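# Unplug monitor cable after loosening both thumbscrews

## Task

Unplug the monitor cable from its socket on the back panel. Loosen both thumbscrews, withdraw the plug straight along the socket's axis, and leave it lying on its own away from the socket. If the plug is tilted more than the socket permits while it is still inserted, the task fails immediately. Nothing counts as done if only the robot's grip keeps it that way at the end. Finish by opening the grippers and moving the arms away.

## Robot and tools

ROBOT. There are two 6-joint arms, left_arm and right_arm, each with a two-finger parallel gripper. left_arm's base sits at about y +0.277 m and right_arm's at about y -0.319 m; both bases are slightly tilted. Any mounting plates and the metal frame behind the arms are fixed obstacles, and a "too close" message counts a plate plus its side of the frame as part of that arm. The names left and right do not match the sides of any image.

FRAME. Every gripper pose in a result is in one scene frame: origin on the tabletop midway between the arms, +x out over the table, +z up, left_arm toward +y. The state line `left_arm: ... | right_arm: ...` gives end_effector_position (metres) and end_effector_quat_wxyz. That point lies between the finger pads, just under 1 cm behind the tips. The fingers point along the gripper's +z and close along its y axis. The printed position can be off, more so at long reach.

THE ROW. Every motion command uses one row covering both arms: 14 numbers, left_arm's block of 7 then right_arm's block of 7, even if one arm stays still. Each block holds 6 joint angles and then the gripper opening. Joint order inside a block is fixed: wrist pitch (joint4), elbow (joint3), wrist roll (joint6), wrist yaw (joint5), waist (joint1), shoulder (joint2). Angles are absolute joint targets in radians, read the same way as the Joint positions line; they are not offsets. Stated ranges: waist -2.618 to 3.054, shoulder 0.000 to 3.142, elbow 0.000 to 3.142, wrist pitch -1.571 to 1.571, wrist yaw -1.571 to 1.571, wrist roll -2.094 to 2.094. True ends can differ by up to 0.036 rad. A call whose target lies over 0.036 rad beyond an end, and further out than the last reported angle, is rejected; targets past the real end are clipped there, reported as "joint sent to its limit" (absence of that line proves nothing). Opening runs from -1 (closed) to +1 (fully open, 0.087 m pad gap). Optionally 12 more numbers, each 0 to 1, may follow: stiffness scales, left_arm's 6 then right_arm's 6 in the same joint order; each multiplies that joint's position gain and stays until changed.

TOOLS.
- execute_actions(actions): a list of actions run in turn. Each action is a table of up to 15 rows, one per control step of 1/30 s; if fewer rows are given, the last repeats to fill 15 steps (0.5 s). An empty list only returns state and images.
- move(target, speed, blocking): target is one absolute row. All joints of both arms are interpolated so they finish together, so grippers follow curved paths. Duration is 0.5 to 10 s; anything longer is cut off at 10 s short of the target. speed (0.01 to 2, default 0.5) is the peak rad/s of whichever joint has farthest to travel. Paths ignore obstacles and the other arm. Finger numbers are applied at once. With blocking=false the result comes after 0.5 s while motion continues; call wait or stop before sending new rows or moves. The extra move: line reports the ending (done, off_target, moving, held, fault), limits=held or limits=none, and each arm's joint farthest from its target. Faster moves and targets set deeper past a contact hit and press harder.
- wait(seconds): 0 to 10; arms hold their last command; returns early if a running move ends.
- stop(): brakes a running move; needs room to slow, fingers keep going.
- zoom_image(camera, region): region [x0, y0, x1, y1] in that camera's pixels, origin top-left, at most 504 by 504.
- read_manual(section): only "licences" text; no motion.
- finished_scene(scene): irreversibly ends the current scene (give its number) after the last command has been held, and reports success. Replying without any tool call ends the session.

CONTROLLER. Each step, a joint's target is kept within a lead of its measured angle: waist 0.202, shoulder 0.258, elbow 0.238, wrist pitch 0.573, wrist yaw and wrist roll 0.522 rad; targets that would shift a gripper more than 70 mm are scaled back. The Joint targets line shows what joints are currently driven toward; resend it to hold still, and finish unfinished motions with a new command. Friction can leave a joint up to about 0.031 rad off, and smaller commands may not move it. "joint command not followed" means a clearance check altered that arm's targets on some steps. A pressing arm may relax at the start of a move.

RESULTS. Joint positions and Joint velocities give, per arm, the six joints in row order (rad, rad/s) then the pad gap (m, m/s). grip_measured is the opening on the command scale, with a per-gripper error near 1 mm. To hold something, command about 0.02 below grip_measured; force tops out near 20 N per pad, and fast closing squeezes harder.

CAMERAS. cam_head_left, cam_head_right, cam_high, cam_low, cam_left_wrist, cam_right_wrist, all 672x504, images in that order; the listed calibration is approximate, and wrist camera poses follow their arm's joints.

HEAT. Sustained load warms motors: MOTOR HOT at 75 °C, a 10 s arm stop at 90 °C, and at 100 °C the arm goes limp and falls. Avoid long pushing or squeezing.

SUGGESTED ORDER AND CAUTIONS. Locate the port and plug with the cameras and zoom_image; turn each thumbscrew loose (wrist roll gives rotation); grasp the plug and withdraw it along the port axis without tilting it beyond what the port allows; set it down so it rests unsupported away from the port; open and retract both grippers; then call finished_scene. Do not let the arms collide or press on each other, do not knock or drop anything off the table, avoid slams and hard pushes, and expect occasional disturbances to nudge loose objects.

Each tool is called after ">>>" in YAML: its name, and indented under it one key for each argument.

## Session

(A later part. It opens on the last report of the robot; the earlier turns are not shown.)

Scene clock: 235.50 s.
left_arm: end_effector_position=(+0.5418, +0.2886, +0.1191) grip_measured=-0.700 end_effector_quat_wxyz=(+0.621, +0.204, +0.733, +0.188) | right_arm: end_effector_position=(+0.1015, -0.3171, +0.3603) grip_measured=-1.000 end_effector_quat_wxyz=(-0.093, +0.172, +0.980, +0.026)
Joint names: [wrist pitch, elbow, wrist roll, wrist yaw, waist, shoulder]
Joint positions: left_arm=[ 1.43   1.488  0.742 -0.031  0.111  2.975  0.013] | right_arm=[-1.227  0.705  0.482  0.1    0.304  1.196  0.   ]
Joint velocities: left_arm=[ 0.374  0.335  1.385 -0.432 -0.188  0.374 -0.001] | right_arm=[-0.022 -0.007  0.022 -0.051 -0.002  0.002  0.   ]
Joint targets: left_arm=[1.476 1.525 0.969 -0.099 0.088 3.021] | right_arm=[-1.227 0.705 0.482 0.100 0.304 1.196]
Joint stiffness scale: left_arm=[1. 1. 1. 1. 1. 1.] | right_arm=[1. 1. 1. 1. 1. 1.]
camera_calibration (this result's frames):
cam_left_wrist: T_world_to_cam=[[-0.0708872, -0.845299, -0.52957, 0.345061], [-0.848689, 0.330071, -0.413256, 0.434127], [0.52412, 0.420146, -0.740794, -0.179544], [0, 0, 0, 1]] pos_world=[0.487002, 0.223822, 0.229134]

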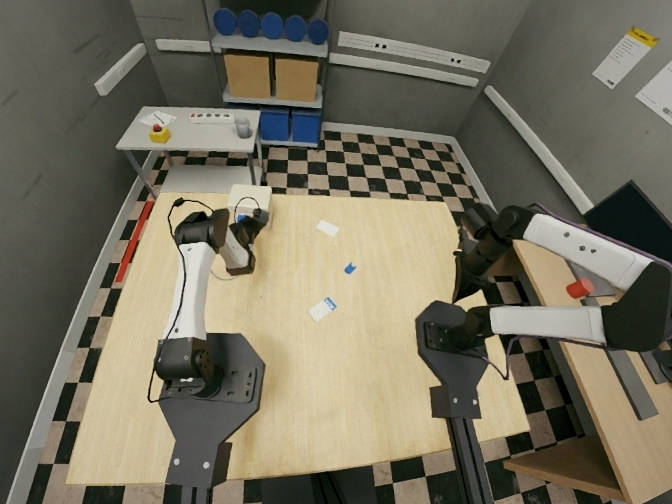

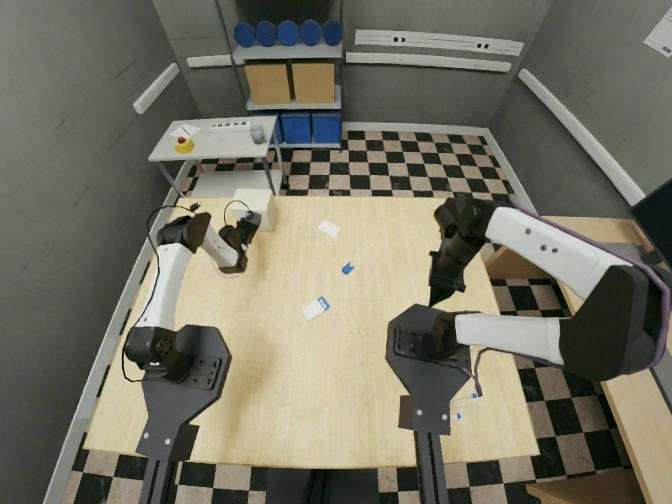

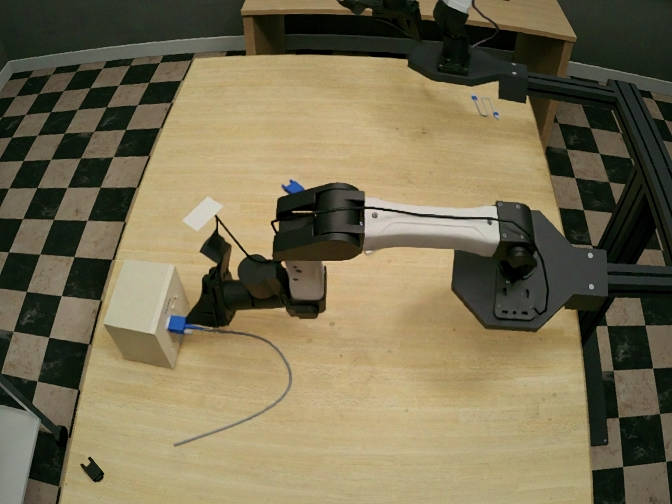

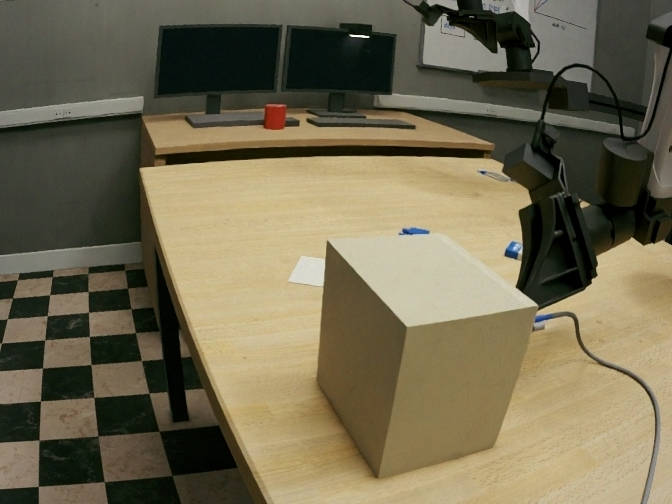

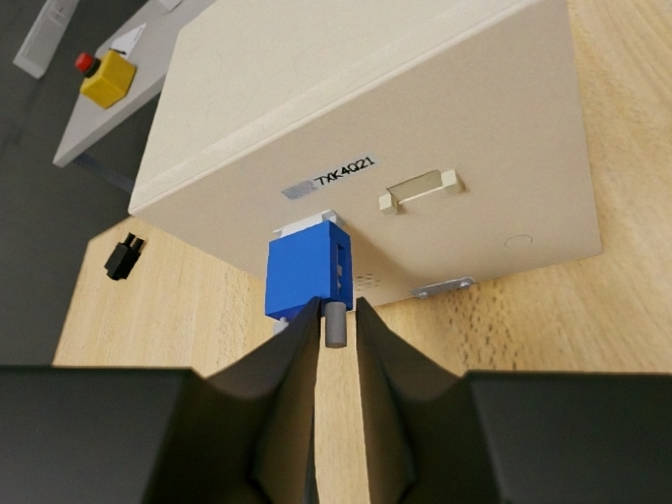

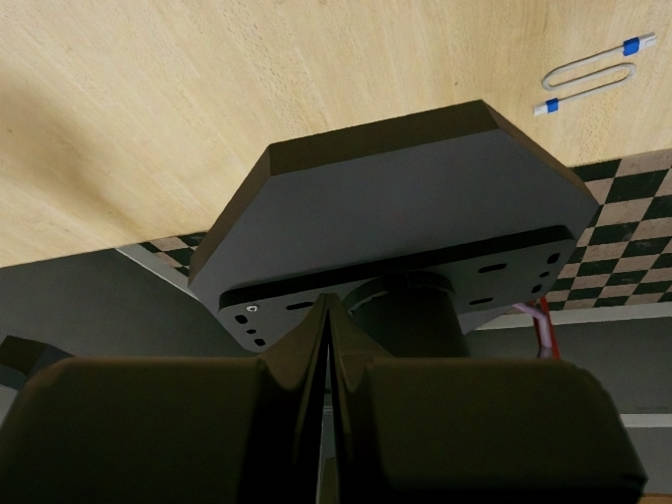

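>>> execute_actions:
  actions:
    - [[1.476,1.549,0.969,-0.099,0.077,3.048,-0.7,-1.227,0.705,0.482,0.1,0.304,1.196,-1],[1.492,1.549,1.066,-0.118,0.077,3.048,-0.7,-1.227,0.705,0.482,0.1,0.304,1.196,-1],[1.505,1.575,1.165,-0.132,0.067,3.076,-0.7,-1.227,0.705,0.482,0.1,0.304,1.196,-1],[1.505,1.575,1.165,-0.132,0.067,3.076,-0.7,-1.227,0.705,0.482,0.1,0.304,1.196,-1],[1.511,1.603,1.267,-0.142,0.06,3.104,-0.7,-1.227,0.705,0.482,0.1,0.304,1.196,-1],[1.52,1.603,1.32,-0.146,0.06,3.104,-0.7,-1.227,0.705,0.482,0.1,0.304,1.196,-1],[1.52,1.63,1.32,-0.146,0.055,3.131,-0.7,-1.227,0.705,0.482,0.1,0.304,1.196,-1],[1.511,1.63,1.267,-0.142,0.055,3.131,-0.72,-1.227,0.705,0.482,0.1,0.304,1.196,-1]]
    - [[1.511,1.63,1.267,-0.142,0.055,3.131,-0.95,-1.227,0.705,0.482,0.1,0.304,1.196,-1],[1.511,1.63,1.267,-0.142,0.055,3.131,-0.95,-1.227,0.705,0.482,0.1,0.304,1.196,-1],[1.49,1.6,1.2,-0.115,0.07,3.105,-0.95,-1.227,0.705,0.482,0.1,0.304,1.196,-1],[1.443,1.567,0.907,-0.066,0.077,3.077,-0.95,-1.227,0.705,0.482,0.1,0.304,1.196,-1],[1.425,1.539,0.81,-0.043,0.084,3.049,-0.95,-1.227,0.705,0.482,0.1,0.304,1.196,-1],[1.407,1.513,0.714,-0.016,0.094,3.021,-0.95,-1.227,0.705,0.482,0.1,0.304,1.196,-1],[1.391,1.489,0.62,0.012,0.105,2.994,-0.95,-1.227,0.705,0.482,0.1,0.304,1.196,-1],[1.375,1.469,0.526,0.042,0.117,2.969,-0.95,-1.227,0.705,0.482,0.1,0.304,1.196,-1],[1.36,1.452,0.432,0.074,0.131,2.947,-0.95,-1.227,0.705,0.482,0.1,0.304,1.196,-1],[1.346,1.439,0.339,0.108,0.146,2.928,-0.95,-1.227,0.705,0.482,0.1,0.304,1.196,-1],[1.334,1.43,0.246,0.143,0.161,2.912,-0.95,-1.227,0.705,0.482,0.1,0.304,1.196,-1],[1.322,1.424,0.154,0.178,0.177,2.9,-0.95,-1.227,0.705,0.482,0.1,0.304,1.196,-1],[1.311,1.421,0.064,0.214,0.194,2.891,-0.95,-1.227,0.705,0.482,0.1,0.304,1.196,-1],[1.322,1.421,0.154,0.178,0.194,2.891,-0.95,-1.227,0.705,0.482,0.1,0.304,1.196,-1],[1.34,1.421,0.292,0.125,0.194,2.891,-0.95,-1.227,0.705,0.482,0.1,0.304,1.196,-1]]

Scene clock: 239.03 s.
left_arm: end_effector_position=(+0.5418, +0.2939, +0.1209) grip_measured=-0.840 end_effector_quat_wxyz=(+0.637, +0.081, +0.765, +0.034) | right_arm: end_effector_position=(+0.1015, -0.3171, +0.3603) grip_measured=-1.000 end_effector_quat_wxyz=(-0.093, +0.172, +0.980, +0.026)
Joint names: [wrist pitch, elbow, wrist roll, wrist yaw, waist, shoulder]
Joint positions: left_arm=[1.364 1.442 0.355 0.109 0.182 2.903 0.007] | right_arm=[-1.227  0.705  0.482  0.1    0.304  1.196  0.   ]
Joint velocities: left_arm=[-0.198 -0.046 -0.447  0.447  0.134 -0.115  0.   ] | right_arm=[-0.007 -0.012 -0.051  0.051 -0.007  0.002  0.   ]
Joint targets: left_arm=[1.340 1.421 0.292 0.125 0.194 2.891] | right_arm=[-1.227 0.705 0.482 0.100 0.304 1.196]
Joint stiffness scale: left_arm=[1. 1. 1. 1. 1. 1.] | right_arm=[1. 1. 1. 1. 1. 1.]
camera_calibration (this result's frames):
cam_left_wrist: T_world_to_cam=[[-0.0866333, -0.984099, -0.155058, 0.354548], [-0.862048, 0.152067, -0.483477, 0.501198], [0.499368, 0.0917823, -0.861515, -0.055927], [0, 0, 0, 1]] pos_world=[0.4907, 0.277828, 0.249111]

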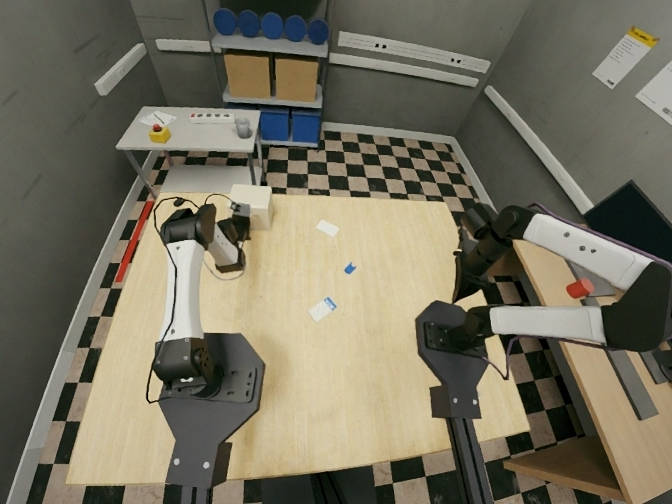

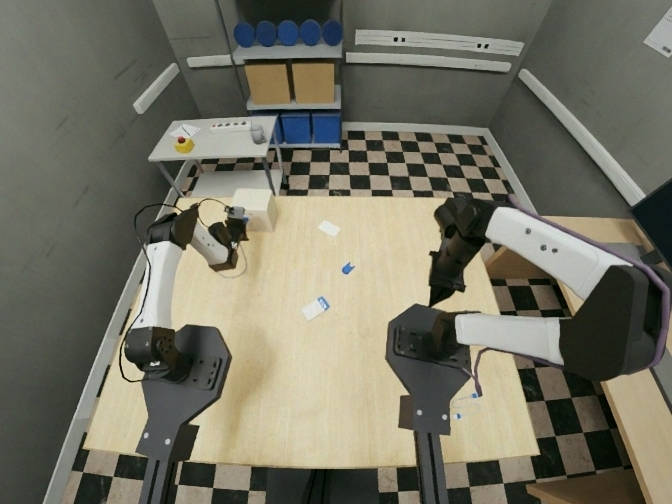

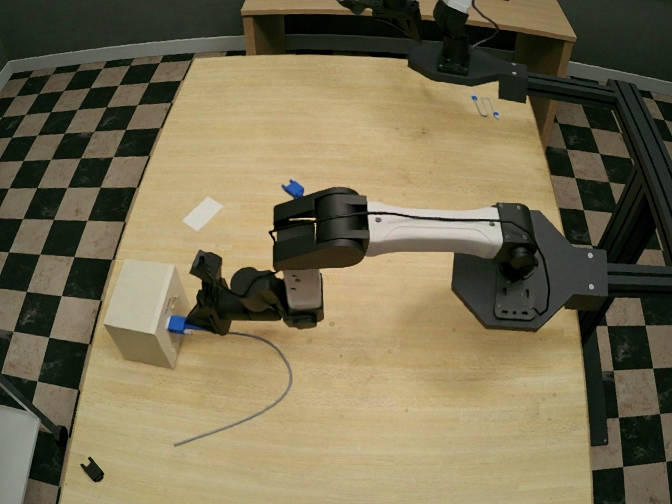

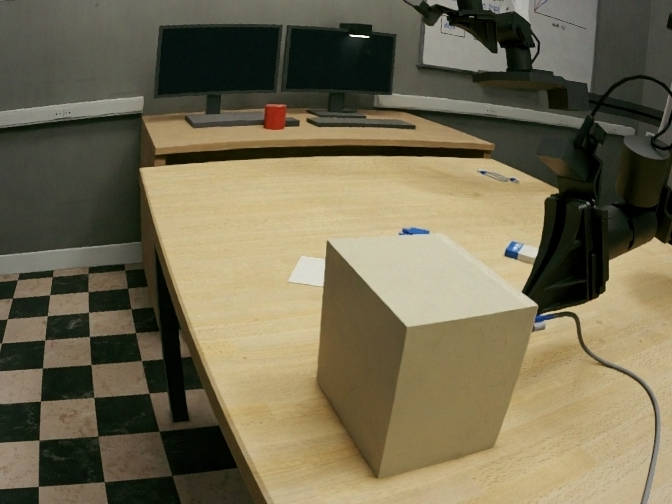

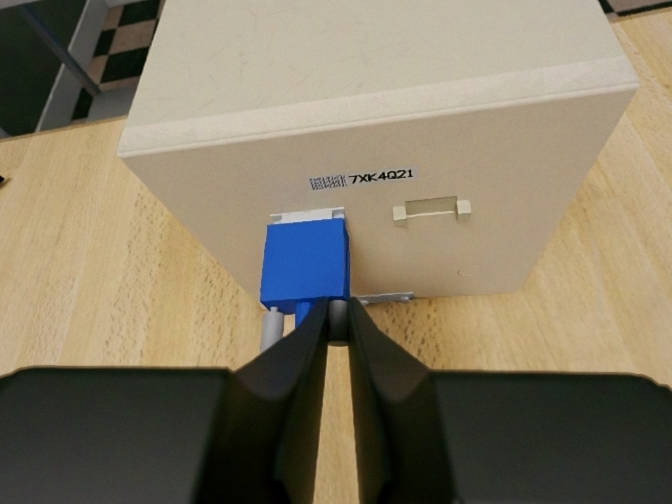

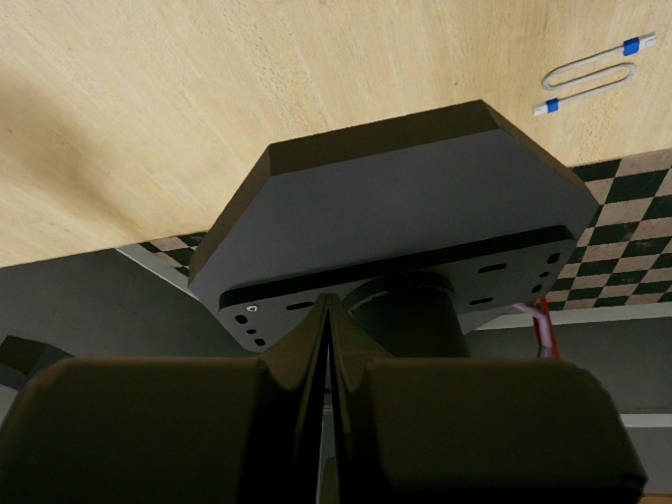

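>>> execute_actions:
  actions:
    - [[1.34,1.421,0.25,0.125,0.194,2.891,-0.72,-1.227,0.705,0.482,0.1,0.304,1.196,-1],[1.37,1.455,0.45,0.09,0.177,2.915,-0.72,-1.227,0.705,0.482,0.1,0.304,1.196,-1],[1.415,1.46,0.67,-0.01,0.16,2.927,-0.7,-1.227,0.705,0.482,0.1,0.304,1.196,-1],[1.431,1.466,0.765,-0.038,0.144,2.939,-0.7,-1.227,0.705,0.482,0.1,0.304,1.196,-1],[1.449,1.475,0.86,-0.065,0.129,2.955,-0.7,-1.227,0.705,0.482,0.1,0.304,1.196,-1],[1.467,1.488,0.96,-0.088,0.114,2.974,-0.7,-1.227,0.705,0.482,0.1,0.304,1.196,-1],[1.484,1.505,1.055,-0.109,0.1,2.996,-0.7,-1.227,0.705,0.482,0.1,0.304,1.196,-1],[1.498,1.525,1.155,-0.125,0.088,3.021,-0.7,-1.227,0.705,0.482,0.1,0.304,1.196,-1],[1.508,1.549,1.255,-0.137,0.077,3.048,-0.7,-1.227,0.705,0.482,0.1,0.304,1.196,-1],[1.517,1.575,1.355,-0.146,0.067,3.076,-0.7,-1.227,0.705,0.482,0.1,0.304,1.196,-1],[1.524,1.603,1.455,-0.153,0.06,3.104,-0.7,-1.227,0.705,0.482,0.1,0.304,1.196,-1],[1.53,1.63,1.555,-0.159,0.055,3.131,-0.7,-1.227,0.705,0.482,0.1,0.304,1.196,-1],[1.52,1.63,1.42,-0.15,0.055,3.131,-0.7,-1.227,0.705,0.482,0.1,0.304,1.196,-1],[1.511,1.63,1.267,-0.142,0.055,3.131,-0.72,-1.227,0.705,0.482,0.1,0.304,1.196,-1]]

>>> zoom_image:
  camera: "cam_left_wrist"
  region: [290,200,390,360]

Scene clock: 240.37 s.
left_arm: end_effector_position=(+0.5399, +0.2856, +0.1149) grip_measured=-0.718 end_effector_quat_wxyz=(+0.562, +0.353, +0.654, +0.362) | right_arm: end_effector_position=(+0.1015, -0.3171, +0.3603) grip_measured=-1.000 end_effector_quat_wxyz=(-0.093, +0.172, +0.980, +0.026)
Joint names: [wrist pitch, elbow, wrist roll, wrist yaw, waist, shoulder]
Joint positions: left_arm=[ 1.511  1.608  1.24  -0.123  0.063  3.113  0.012] | right_arm=[-1.227  0.705  0.482  0.1    0.304  1.196  0.   ]
Joint velocities: left_arm=[ 0.066  0.115  0.11  -0.168 -0.007  0.085 -0.005] | right_arm=[ 0.022 -0.007 -0.022 -0.022 -0.007  0.002  0.   ]
Joint targets: left_arm=[1.511 1.630 1.267 -0.142 0.055 3.131] | right_arm=[-1.227 0.705 0.482 0.100 0.304 1.196]
Joint stiffness scale: left_arm=[1. 1. 1. 1. 1. 1.] | right_arm=[1. 1. 1. 1. 1. 1.]
camera_calibration (this result's frames):
cam_left_wrist: T_world_to_cam=[[-0.059496, -0.487792, -0.87093, 0.271141], [-0.834051, 0.503667, -0.225118, 0.352735], [0.54847, 0.713006, -0.43681, -0.312124], [0, 0, 0, 1]] pos_world=[0.481521, 0.177146, 0.179214]

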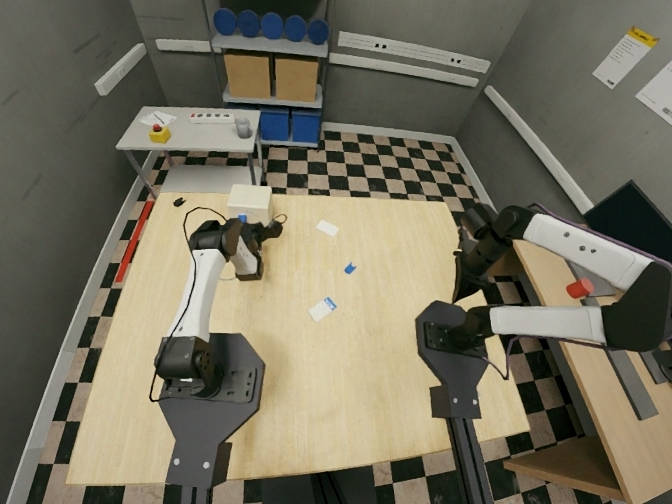

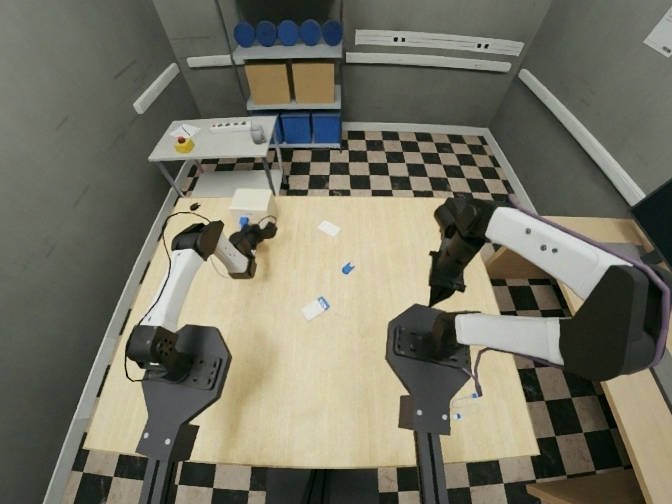

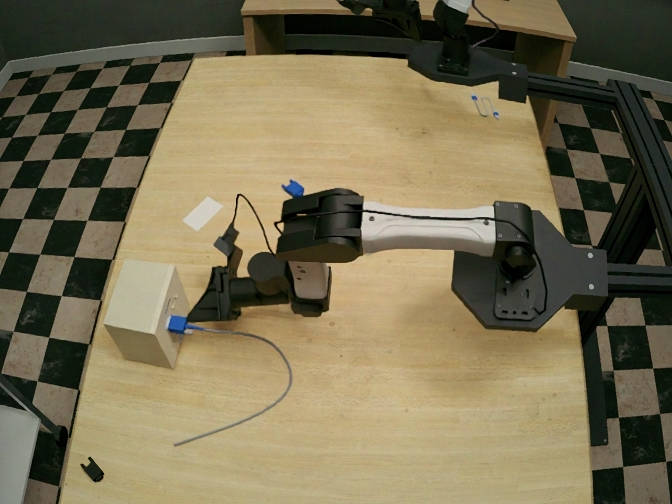

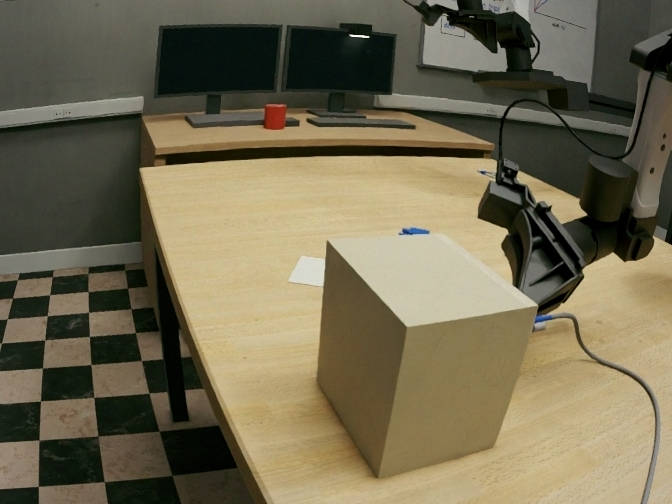

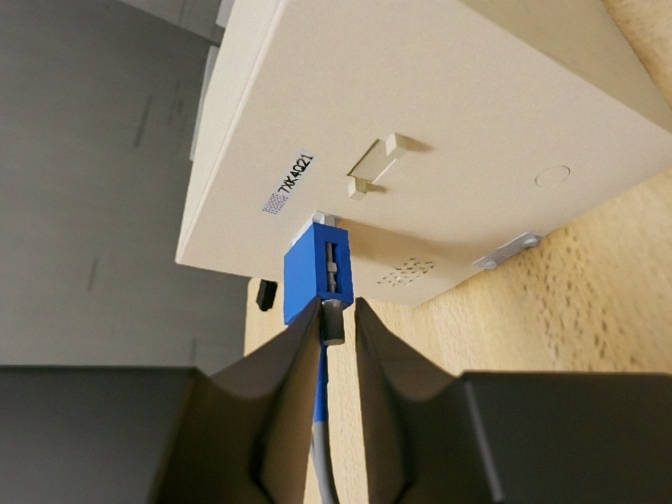

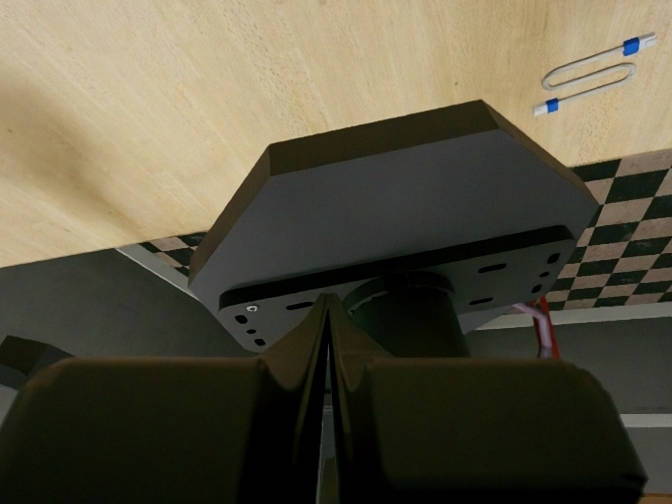

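Region (290, 200, 390, 360) of cam_left_wrist's 672x504 image, scaled by 3.150, with more detail than that image has; it fills the left 315 columns of this view, and the rest is white.

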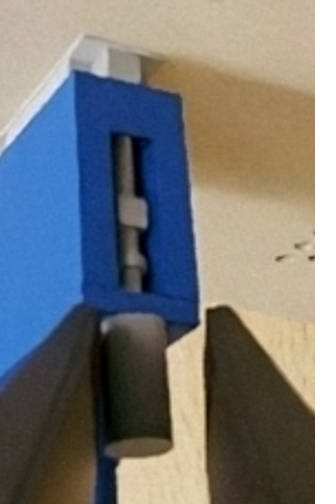

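>>> execute_actions:
  actions:
    - [[1.511,1.63,1.267,-0.142,0.055,3.131,-0.95,-1.227,0.705,0.482,0.1,0.304,1.196,-1],[1.511,1.63,1.267,-0.142,0.055,3.131,-0.95,-1.227,0.705,0.482,0.1,0.304,1.196,-1],[1.49,1.59,1.1,-0.115,0.07,3.105,-0.95,-1.227,0.705,0.482,0.1,0.304,1.196,-1],[1.443,1.553,0.87,-0.066,0.077,3.077,-0.95,-1.227,0.705,0.482,0.1,0.304,1.196,-1],[1.425,1.526,0.77,-0.043,0.084,3.049,-0.95,-1.227,0.705,0.482,0.1,0.304,1.196,-1],[1.407,1.501,0.675,-0.016,0.094,3.021,-0.95,-1.227,0.705,0.482,0.1,0.304,1.196,-1],[1.391,1.479,0.58,0.012,0.105,2.994,-0.95,-1.227,0.705,0.482,0.1,0.304,1.196,-1],[1.375,1.461,0.485,0.042,0.117,2.969,-0.95,-1.227,0.705,0.482,0.1,0.304,1.196,-1],[1.36,1.446,0.39,0.074,0.131,2.947,-0.95,-1.227,0.705,0.482,0.1,0.304,1.196,-1],[1.346,1.434,0.3,0.108,0.146,2.928,-0.95,-1.227,0.705,0.482,0.1,0.304,1.196,-1],[1.334,1.427,0.205,0.143,0.161,2.912,-0.95,-1.227,0.705,0.482,0.1,0.304,1.196,-1],[1.322,1.422,0.115,0.178,0.177,2.9,-0.95,-1.227,0.705,0.482,0.1,0.304,1.196,-1],[1.311,1.421,0.025,0.214,0.194,2.891,-0.95,-1.227,0.705,0.482,0.1,0.304,1.196,-1],[1.322,1.421,0.12,0.178,0.194,2.891,-0.95,-1.227,0.705,0.482,0.1,0.304,1.196,-1],[1.34,1.421,0.29,0.125,0.194,2.891,-0.95,-1.227,0.705,0.482,0.1,0.304,1.196,-1]]
    - [[1.34,1.421,0.29,0.125,0.194,2.891,-0.72,-1.227,0.705,0.482,0.1,0.304,1.196,-1],[1.37,1.455,0.45,0.08,0.177,2.915,-0.72,-1.227,0.705,0.482,0.1,0.304,1.196,-1],[1.415,1.462,0.67,-0.02,0.16,2.927,-0.7,-1.227,0.705,0.482,0.1,0.304,1.196,-1],[1.431,1.47,0.765,-0.048,0.144,2.939,-0.7,-1.227,0.705,0.482,0.1,0.304,1.196,-1],[1.449,1.481,0.86,-0.075,0.129,2.955,-0.65,-1.227,0.705,0.482,0.1,0.304,1.196,-1],[1.467,1.496,0.96,-0.098,0.114,2.974,-0.65,-1.227,0.705,0.482,0.1,0.304,1.196,-1],[1.484,1.515,1.055,-0.119,0.1,2.996,-0.65,-1.227,0.705,0.482,0.1,0.304,1.196,-1],[1.498,1.537,1.155,-0.135,0.088,3.021,-0.65,-1.227,0.705,0.482,0.1,0.304,1.196,-1],[1.508,1.562,1.255,-0.147,0.077,3.048,-0.65,-1.227,0.705,0.482,0.1,0.304,1.196,-1],[1.517,1.589,1.355,-0.156,0.067,3.076,-0.65,-1.227,0.705,0.482,0.1,0.304,1.196,-1],[1.524,1.617,1.455,-0.163,0.06,3.104,-0.65,-1.227,0.705,0.482,0.1,0.304,1.196,-1],[1.53,1.645,1.555,-0.169,0.055,3.131,-0.65,-1.227,0.705,0.482,0.1,0.304,1.196,-1],[1.52,1.64,1.46,-0.155,0.055,3.131,-0.7,-1.227,0.705,0.482,0.1,0.304,1.196,-1],[1.511,1.63,1.267,-0.142,0.055,3.131,-0.74,-1.227,0.705,0.482,0.1,0.304,1.196,-1]]
    - [[1.511,1.63,1.267,-0.142,0.055,3.131,-0.95,-1.227,0.705,0.482,0.1,0.304,1.196,-1],[1.511,1.63,1.267,-0.142,0.055,3.131,-0.95,-1.227,0.705,0.482,0.1,0.304,1.196,-1],[1.49,1.59,1.1,-0.115,0.07,3.105,-0.95,-1.227,0.705,0.482,0.1,0.304,1.196,-1],[1.443,1.553,0.87,-0.066,0.077,3.077,-0.95,-1.227,0.705,0.482,0.1,0.304,1.196,-1],[1.425,1.526,0.77,-0.043,0.084,3.049,-0.95,-1.227,0.705,0.482,0.1,0.304,1.196,-1],[1.407,1.501,0.675,-0.016,0.094,3.021,-0.95,-1.227,0.705,0.482,0.1,0.304,1.196,-1],[1.391,1.479,0.58,0.012,0.105,2.994,-0.95,-1.227,0.705,0.482,0.1,0.304,1.196,-1],[1.375,1.461,0.485,0.042,0.117,2.969,-0.95,-1.227,0.705,0.482,0.1,0.304,1.196,-1],[1.36,1.446,0.39,0.074,0.131,2.947,-0.95,-1.227,0.705,0.482,0.1,0.304,1.196,-1],[1.346,1.434,0.3,0.108,0.146,2.928,-0.95,-1.227,0.705,0.482,0.1,0.304,1.196,-1],[1.334,1.427,0.205,0.143,0.161,2.912,-0.95,-1.227,0.705,0.482,0.1,0.304,1.196,-1],[1.322,1.422,0.115,0.178,0.177,2.9,-0.95,-1.227,0.705,0.482,0.1,0.304,1.196,-1],[1.311,1.421,0.025,0.214,0.194,2.891,-0.95,-1.227,0.705,0.482,0.1,0.304,1.196,-1],[1.322,1.421,0.12,0.178,0.194,2.891,-0.95,-1.227,0.705,0.482,0.1,0.304,1.196,-1],[1.34,1.421,0.29,0.125,0.194,2.891,-0.95,-1.227,0.705,0.482,0.1,0.304,1.196,-1]]
    - [[1.34,1.421,0.29,0.125,0.194,2.891,-0.72,-1.227,0.705,0.482,0.1,0.304,1.196,-1],[1.37,1.455,0.45,0.08,0.177,2.915,-0.72,-1.227,0.705,0.482,0.1,0.304,1.196,-1],[1.415,1.462,0.67,-0.02,0.16,2.927,-0.7,-1.227,0.705,0.482,0.1,0.304,1.196,-1],[1.431,1.47,0.765,-0.048,0.144,2.939,-0.7,-1.227,0.705,0.482,0.1,0.304,1.196,-1],[1.449,1.481,0.86,-0.075,0.129,2.955,-0.65,-1.227,0.705,0.482,0.1,0.304,1.196,-1],[1.467,1.496,0.96,-0.098,0.114,2.974,-0.65,-1.227,0.705,0.482,0.1,0.304,1.196,-1],[1.484,1.515,1.055,-0.119,0.1,2.996,-0.65,-1.227,0.705,0.482,0.1,0.304,1.196,-1],[1.498,1.537,1.155,-0.135,0.088,3.021,-0.65,-1.227,0.705,0.482,0.1,0.304,1.196,-1],[1.508,1.562,1.255,-0.147,0.077,3.048,-0.65,-1.227,0.705,0.482,0.1,0.304,1.196,-1],[1.517,1.589,1.355,-0.156,0.067,3.076,-0.65,-1.227,0.705,0.482,0.1,0.304,1.196,-1],[1.524,1.617,1.455,-0.163,0.06,3.104,-0.65,-1.227,0.705,0.482,0.1,0.304,1.196,-1],[1.53,1.645,1.555,-0.169,0.055,3.131,-0.65,-1.227,0.705,0.482,0.1,0.304,1.196,-1],[1.52,1.64,1.46,-0.155,0.055,3.131,-0.7,-1.227,0.705,0.482,0.1,0.304,1.196,-1],[1.511,1.63,1.267,-0.142,0.055,3.131,-0.74,-1.227,0.705,0.482,0.1,0.304,1.196,-1]]
    - [[1.511,1.63,1.267,-0.142,0.055,3.131,-0.95,-1.227,0.705,0.482,0.1,0.304,1.196,-1],[1.511,1.63,1.267,-0.142,0.055,3.131,-0.95,-1.227,0.705,0.482,0.1,0.304,1.196,-1],[1.49,1.59,1.1,-0.115,0.07,3.105,-0.95,-1.227,0.705,0.482,0.1,0.304,1.196,-1],[1.443,1.553,0.87,-0.066,0.077,3.077,-0.95,-1.227,0.705,0.482,0.1,0.304,1.196,-1],[1.425,1.526,0.77,-0.043,0.084,3.049,-0.95,-1.227,0.705,0.482,0.1,0.304,1.196,-1],[1.407,1.501,0.675,-0.016,0.094,3.021,-0.95,-1.227,0.705,0.482,0.1,0.304,1.196,-1],[1.391,1.479,0.58,0.012,0.105,2.994,-0.95,-1.227,0.705,0.482,0.1,0.304,1.196,-1],[1.375,1.461,0.485,0.042,0.117,2.969,-0.95,-1.227,0.705,0.482,0.1,0.304,1.196,-1],[1.36,1.446,0.39,0.074,0.131,2.947,-0.95,-1.227,0.705,0.482,0.1,0.304,1.196,-1],[1.346,1.434,0.3,0.108,0.146,2.928,-0.95,-1.227,0.705,0.482,0.1,0.304,1.196,-1],[1.334,1.427,0.205,0.143,0.161,2.912,-0.95,-1.227,0.705,0.482,0.1,0.304,1.196,-1],[1.322,1.422,0.115,0.178,0.177,2.9,-0.95,-1.227,0.705,0.482,0.1,0.304,1.196,-1],[1.311,1.421,0.025,0.214,0.194,2.891,-0.95,-1.227,0.705,0.482,0.1,0.304,1.196,-1],[1.322,1.421,0.12,0.178,0.194,2.891,-0.95,-1.227,0.705,0.482,0.1,0.304,1.196,-1],[1.34,1.421,0.29,0.125,0.194,2.891,-0.95,-1.227,0.705,0.482,0.1,0.304,1.196,-1]]
    - [[1.34,1.421,0.29,0.125,0.194,2.891,-0.72,-1.227,0.705,0.482,0.1,0.304,1.196,-1],[1.37,1.455,0.45,0.08,0.177,2.915,-0.72,-1.227,0.705,0.482,0.1,0.304,1.196,-1],[1.415,1.462,0.67,-0.02,0.16,2.927,-0.7,-1.227,0.705,0.482,0.1,0.304,1.196,-1],[1.431,1.47,0.765,-0.048,0.144,2.939,-0.7,-1.227,0.705,0.482,0.1,0.304,1.196,-1],[1.449,1.481,0.86,-0.075,0.129,2.955,-0.65,-1.227,0.705,0.482,0.1,0.304,1.196,-1],[1.467,1.496,0.96,-0.098,0.114,2.974,-0.65,-1.227,0.705,0.482,0.1,0.304,1.196,-1],[1.484,1.515,1.055,-0.119,0.1,2.996,-0.65,-1.227,0.705,0.482,0.1,0.304,1.196,-1],[1.498,1.537,1.155,-0.135,0.088,3.021,-0.65,-1.227,0.705,0.482,0.1,0.304,1.196,-1],[1.508,1.562,1.255,-0.147,0.077,3.048,-0.65,-1.227,0.705,0.482,0.1,0.304,1.196,-1],[1.517,1.589,1.355,-0.156,0.067,3.076,-0.65,-1.227,0.705,0.482,0.1,0.304,1.196,-1],[1.524,1.617,1.455,-0.163,0.06,3.104,-0.65,-1.227,0.705,0.482,0.1,0.304,1.196,-1],[1.53,1.645,1.555,-0.169,0.055,3.131,-0.65,-1.227,0.705,0.482,0.1,0.304,1.196,-1],[1.52,1.64,1.46,-0.155,0.055,3.131,-0.7,-1.227,0.705,0.482,0.1,0.304,1.196,-1],[1.511,1.63,1.267,-0.142,0.055,3.131,-0.74,-1.227,0.705,0.482,0.1,0.304,1.196,-1]]
    - [[1.511,1.63,1.267,-0.142,0.055,3.131,-0.95,-1.227,0.705,0.482,0.1,0.304,1.196,-1],[1.511,1.63,1.267,-0.142,0.055,3.131,-0.95,-1.227,0.705,0.482,0.1,0.304,1.196,-1],[1.49,1.59,1.1,-0.115,0.07,3.105,-0.95,-1.227,0.705,0.482,0.1,0.304,1.196,-1],[1.443,1.553,0.87,-0.066,0.077,3.077,-0.95,-1.227,0.705,0.482,0.1,0.304,1.196,-1],[1.425,1.526,0.77,-0.043,0.084,3.049,-0.95,-1.227,0.705,0.482,0.1,0.304,1.196,-1],[1.407,1.501,0.675,-0.016,0.094,3.021,-0.95,-1.227,0.705,0.482,0.1,0.304,1.196,-1],[1.391,1.479,0.58,0.012,0.105,2.994,-0.95,-1.227,0.705,0.482,0.1,0.304,1.196,-1],[1.375,1.461,0.485,0.042,0.117,2.969,-0.95,-1.227,0.705,0.482,0.1,0.304,1.196,-1],[1.36,1.446,0.39,0.074,0.131,2.947,-0.95,-1.227,0.705,0.482,0.1,0.304,1.196,-1],[1.346,1.434,0.3,0.108,0.146,2.928,-0.95,-1.227,0.705,0.482,0.1,0.304,1.196,-1],[1.334,1.427,0.205,0.143,0.161,2.912,-0.95,-1.227,0.705,0.482,0.1,0.304,1.196,-1],[1.322,1.422,0.115,0.178,0.177,2.9,-0.95,-1.227,0.705,0.482,0.1,0.304,1.196,-1],[1.311,1.421,0.025,0.214,0.194,2.891,-0.95,-1.227,0.705,0.482,0.1,0.304,1.196,-1],[1.322,1.421,0.12,0.178,0.194,2.891,-0.95,-1.227,0.705,0.482,0.1,0.304,1.196,-1],[1.34,1.421,0.29,0.125,0.194,2.891,-0.95,-1.227,0.705,0.482,0.1,0.304,1.196,-1]]
    - [[1.34,1.421,0.29,0.125,0.194,2.891,-0.72,-1.227,0.705,0.482,0.1,0.304,1.196,-1],[1.37,1.455,0.45,0.08,0.177,2.915,-0.72,-1.227,0.705,0.482,0.1,0.304,1.196,-1],[1.415,1.462,0.67,-0.02,0.16,2.927,-0.7,-1.227,0.705,0.482,0.1,0.304,1.196,-1],[1.431,1.47,0.765,-0.048,0.144,2.939,-0.7,-1.227,0.705,0.482,0.1,0.304,1.196,-1],[1.449,1.481,0.86,-0.075,0.129,2.955,-0.65,-1.227,0.705,0.482,0.1,0.304,1.196,-1],[1.467,1.496,0.96,-0.098,0.114,2.974,-0.65,-1.227,0.705,0.482,0.1,0.304,1.196,-1],[1.484,1.515,1.055,-0.119,0.1,2.996,-0.65,-1.227,0.705,0.482,0.1,0.304,1.196,-1],[1.498,1.537,1.155,-0.135,0.088,3.021,-0.65,-1.227,0.705,0.482,0.1,0.304,1.196,-1],[1.508,1.562,1.255,-0.147,0.077,3.048,-0.65,-1.227,0.705,0.482,0.1,0.304,1.196,-1],[1.517,1.589,1.355,-0.156,0.067,3.076,-0.65,-1.227,0.705,0.482,0.1,0.304,1.196,-1],[1.524,1.617,1.455,-0.163,0.06,3.104,-0.65,-1.227,0.705,0.482,0.1,0.304,1.196,-1],[1.53,1.645,1.555,-0.169,0.055,3.131,-0.65,-1.227,0.705,0.482,0.1,0.304,1.196,-1],[1.52,1.64,1.46,-0.155,0.055,3.131,-0.7,-1.227,0.705,0.482,0.1,0.304,1.196,-1],[1.511,1.63,1.267,-0.142,0.055,3.131,-0.74,-1.227,0.705,0.482,0.1,0.304,1.196,-1]]

>>> zoom_image:
  camera: "cam_left_wrist"
  region: [290,200,390,360]

Scene clock: 248.47 s.
left_arm: end_effector_position=(+0.5397, +0.2885, +0.1136) grip_measured=-0.734 end_effector_quat_wxyz=(+0.557, +0.352, +0.656, +0.366) | right_arm: end_effector_position=(+0.1015, -0.3171, +0.3603) grip_measured=-1.000 end_effector_quat_wxyz=(-0.093, +0.172, +0.980, +0.026)
Joint names: [wrist pitch, elbow, wrist roll, wrist yaw, waist, shoulder]
Joint positions: left_arm=[ 1.505  1.612  1.245 -0.133  0.065  3.115  0.012] | right_arm=[-1.227  0.705  0.482  0.1    0.304  1.196  0.   ]
Joint velocities: left_arm=[ 0.081  0.042  0.125 -0.081 -0.007  0.017 -0.012] | right_arm=[ 0.007 -0.017 -0.007 -0.007 -0.007 -0.002  0.   ]
Joint targets: left_arm=[1.511 1.630 1.267 -0.142 0.055 3.131] | right_arm=[-1.227 0.705 0.482 0.100 0.304 1.196]
Joint stiffness scale: left_arm=[1. 1. 1. 1. 1. 1.] | right_arm=[1. 1. 1. 1. 1. 1.]
camera_calibration (this result's frames):
cam_left_wrist: T_world_to_cam=[[-0.0592741, -0.482772, -0.873738, 0.270168], [-0.840506, 0.496347, -0.21723, 0.355523], [0.53855, 0.721506, -0.435193, -0.311912], [0, 0, 0, 1]] pos_world=[0.482813, 0.179013, 0.177544]

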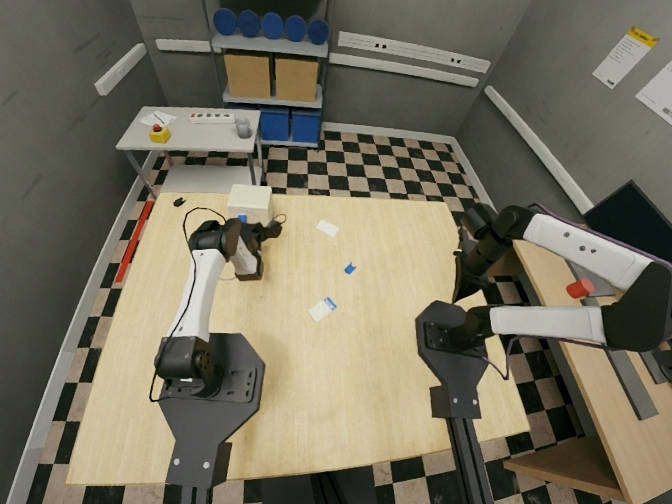

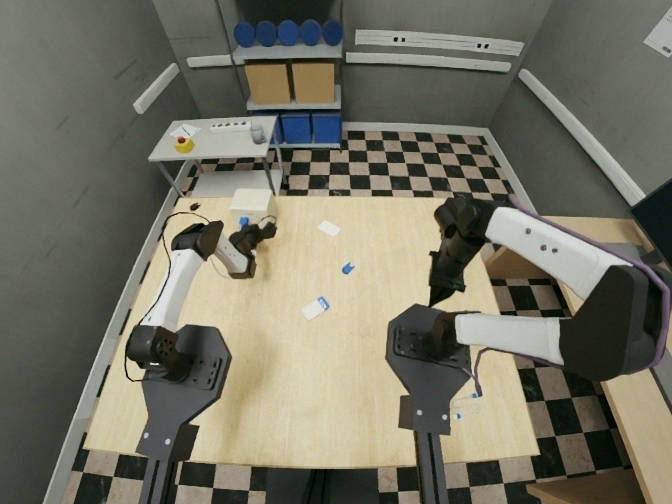

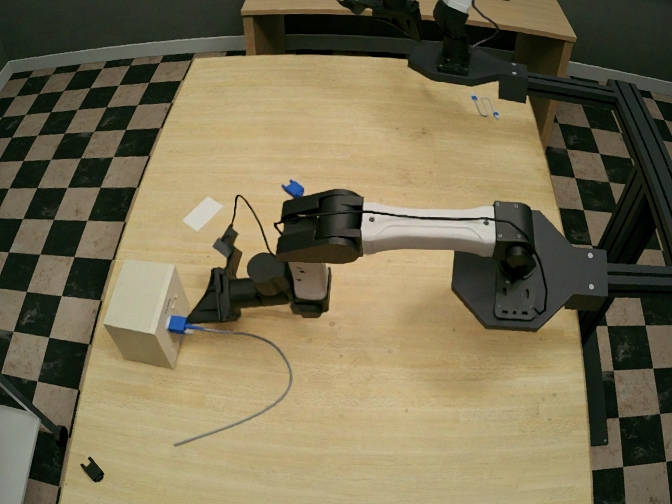

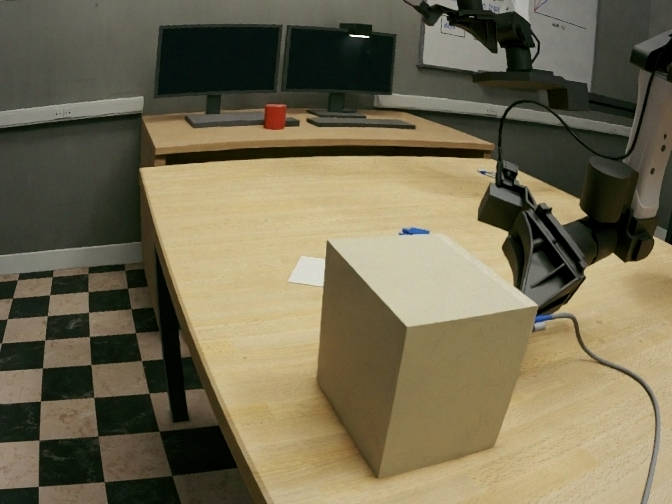

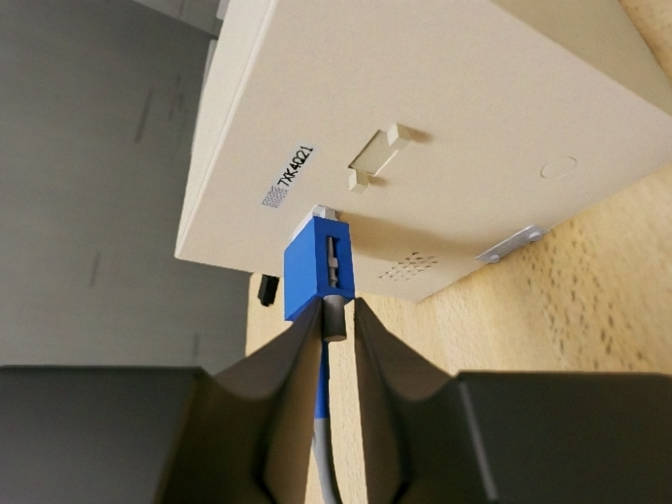

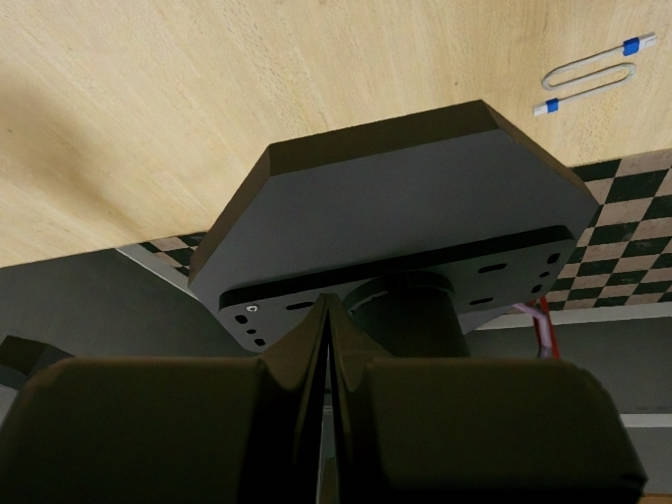

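Region (290, 200, 390, 360) of cam_left_wrist's 672x504 image, scaled by 3.150, with more detail than that image has; it fills the left 315 columns of this view, and the rest is white.

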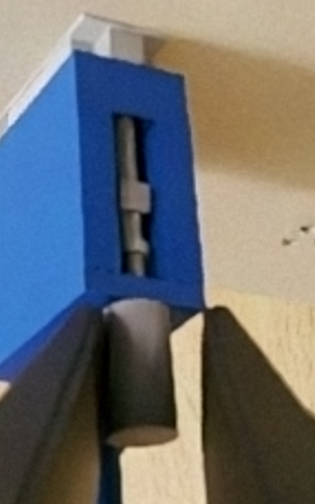

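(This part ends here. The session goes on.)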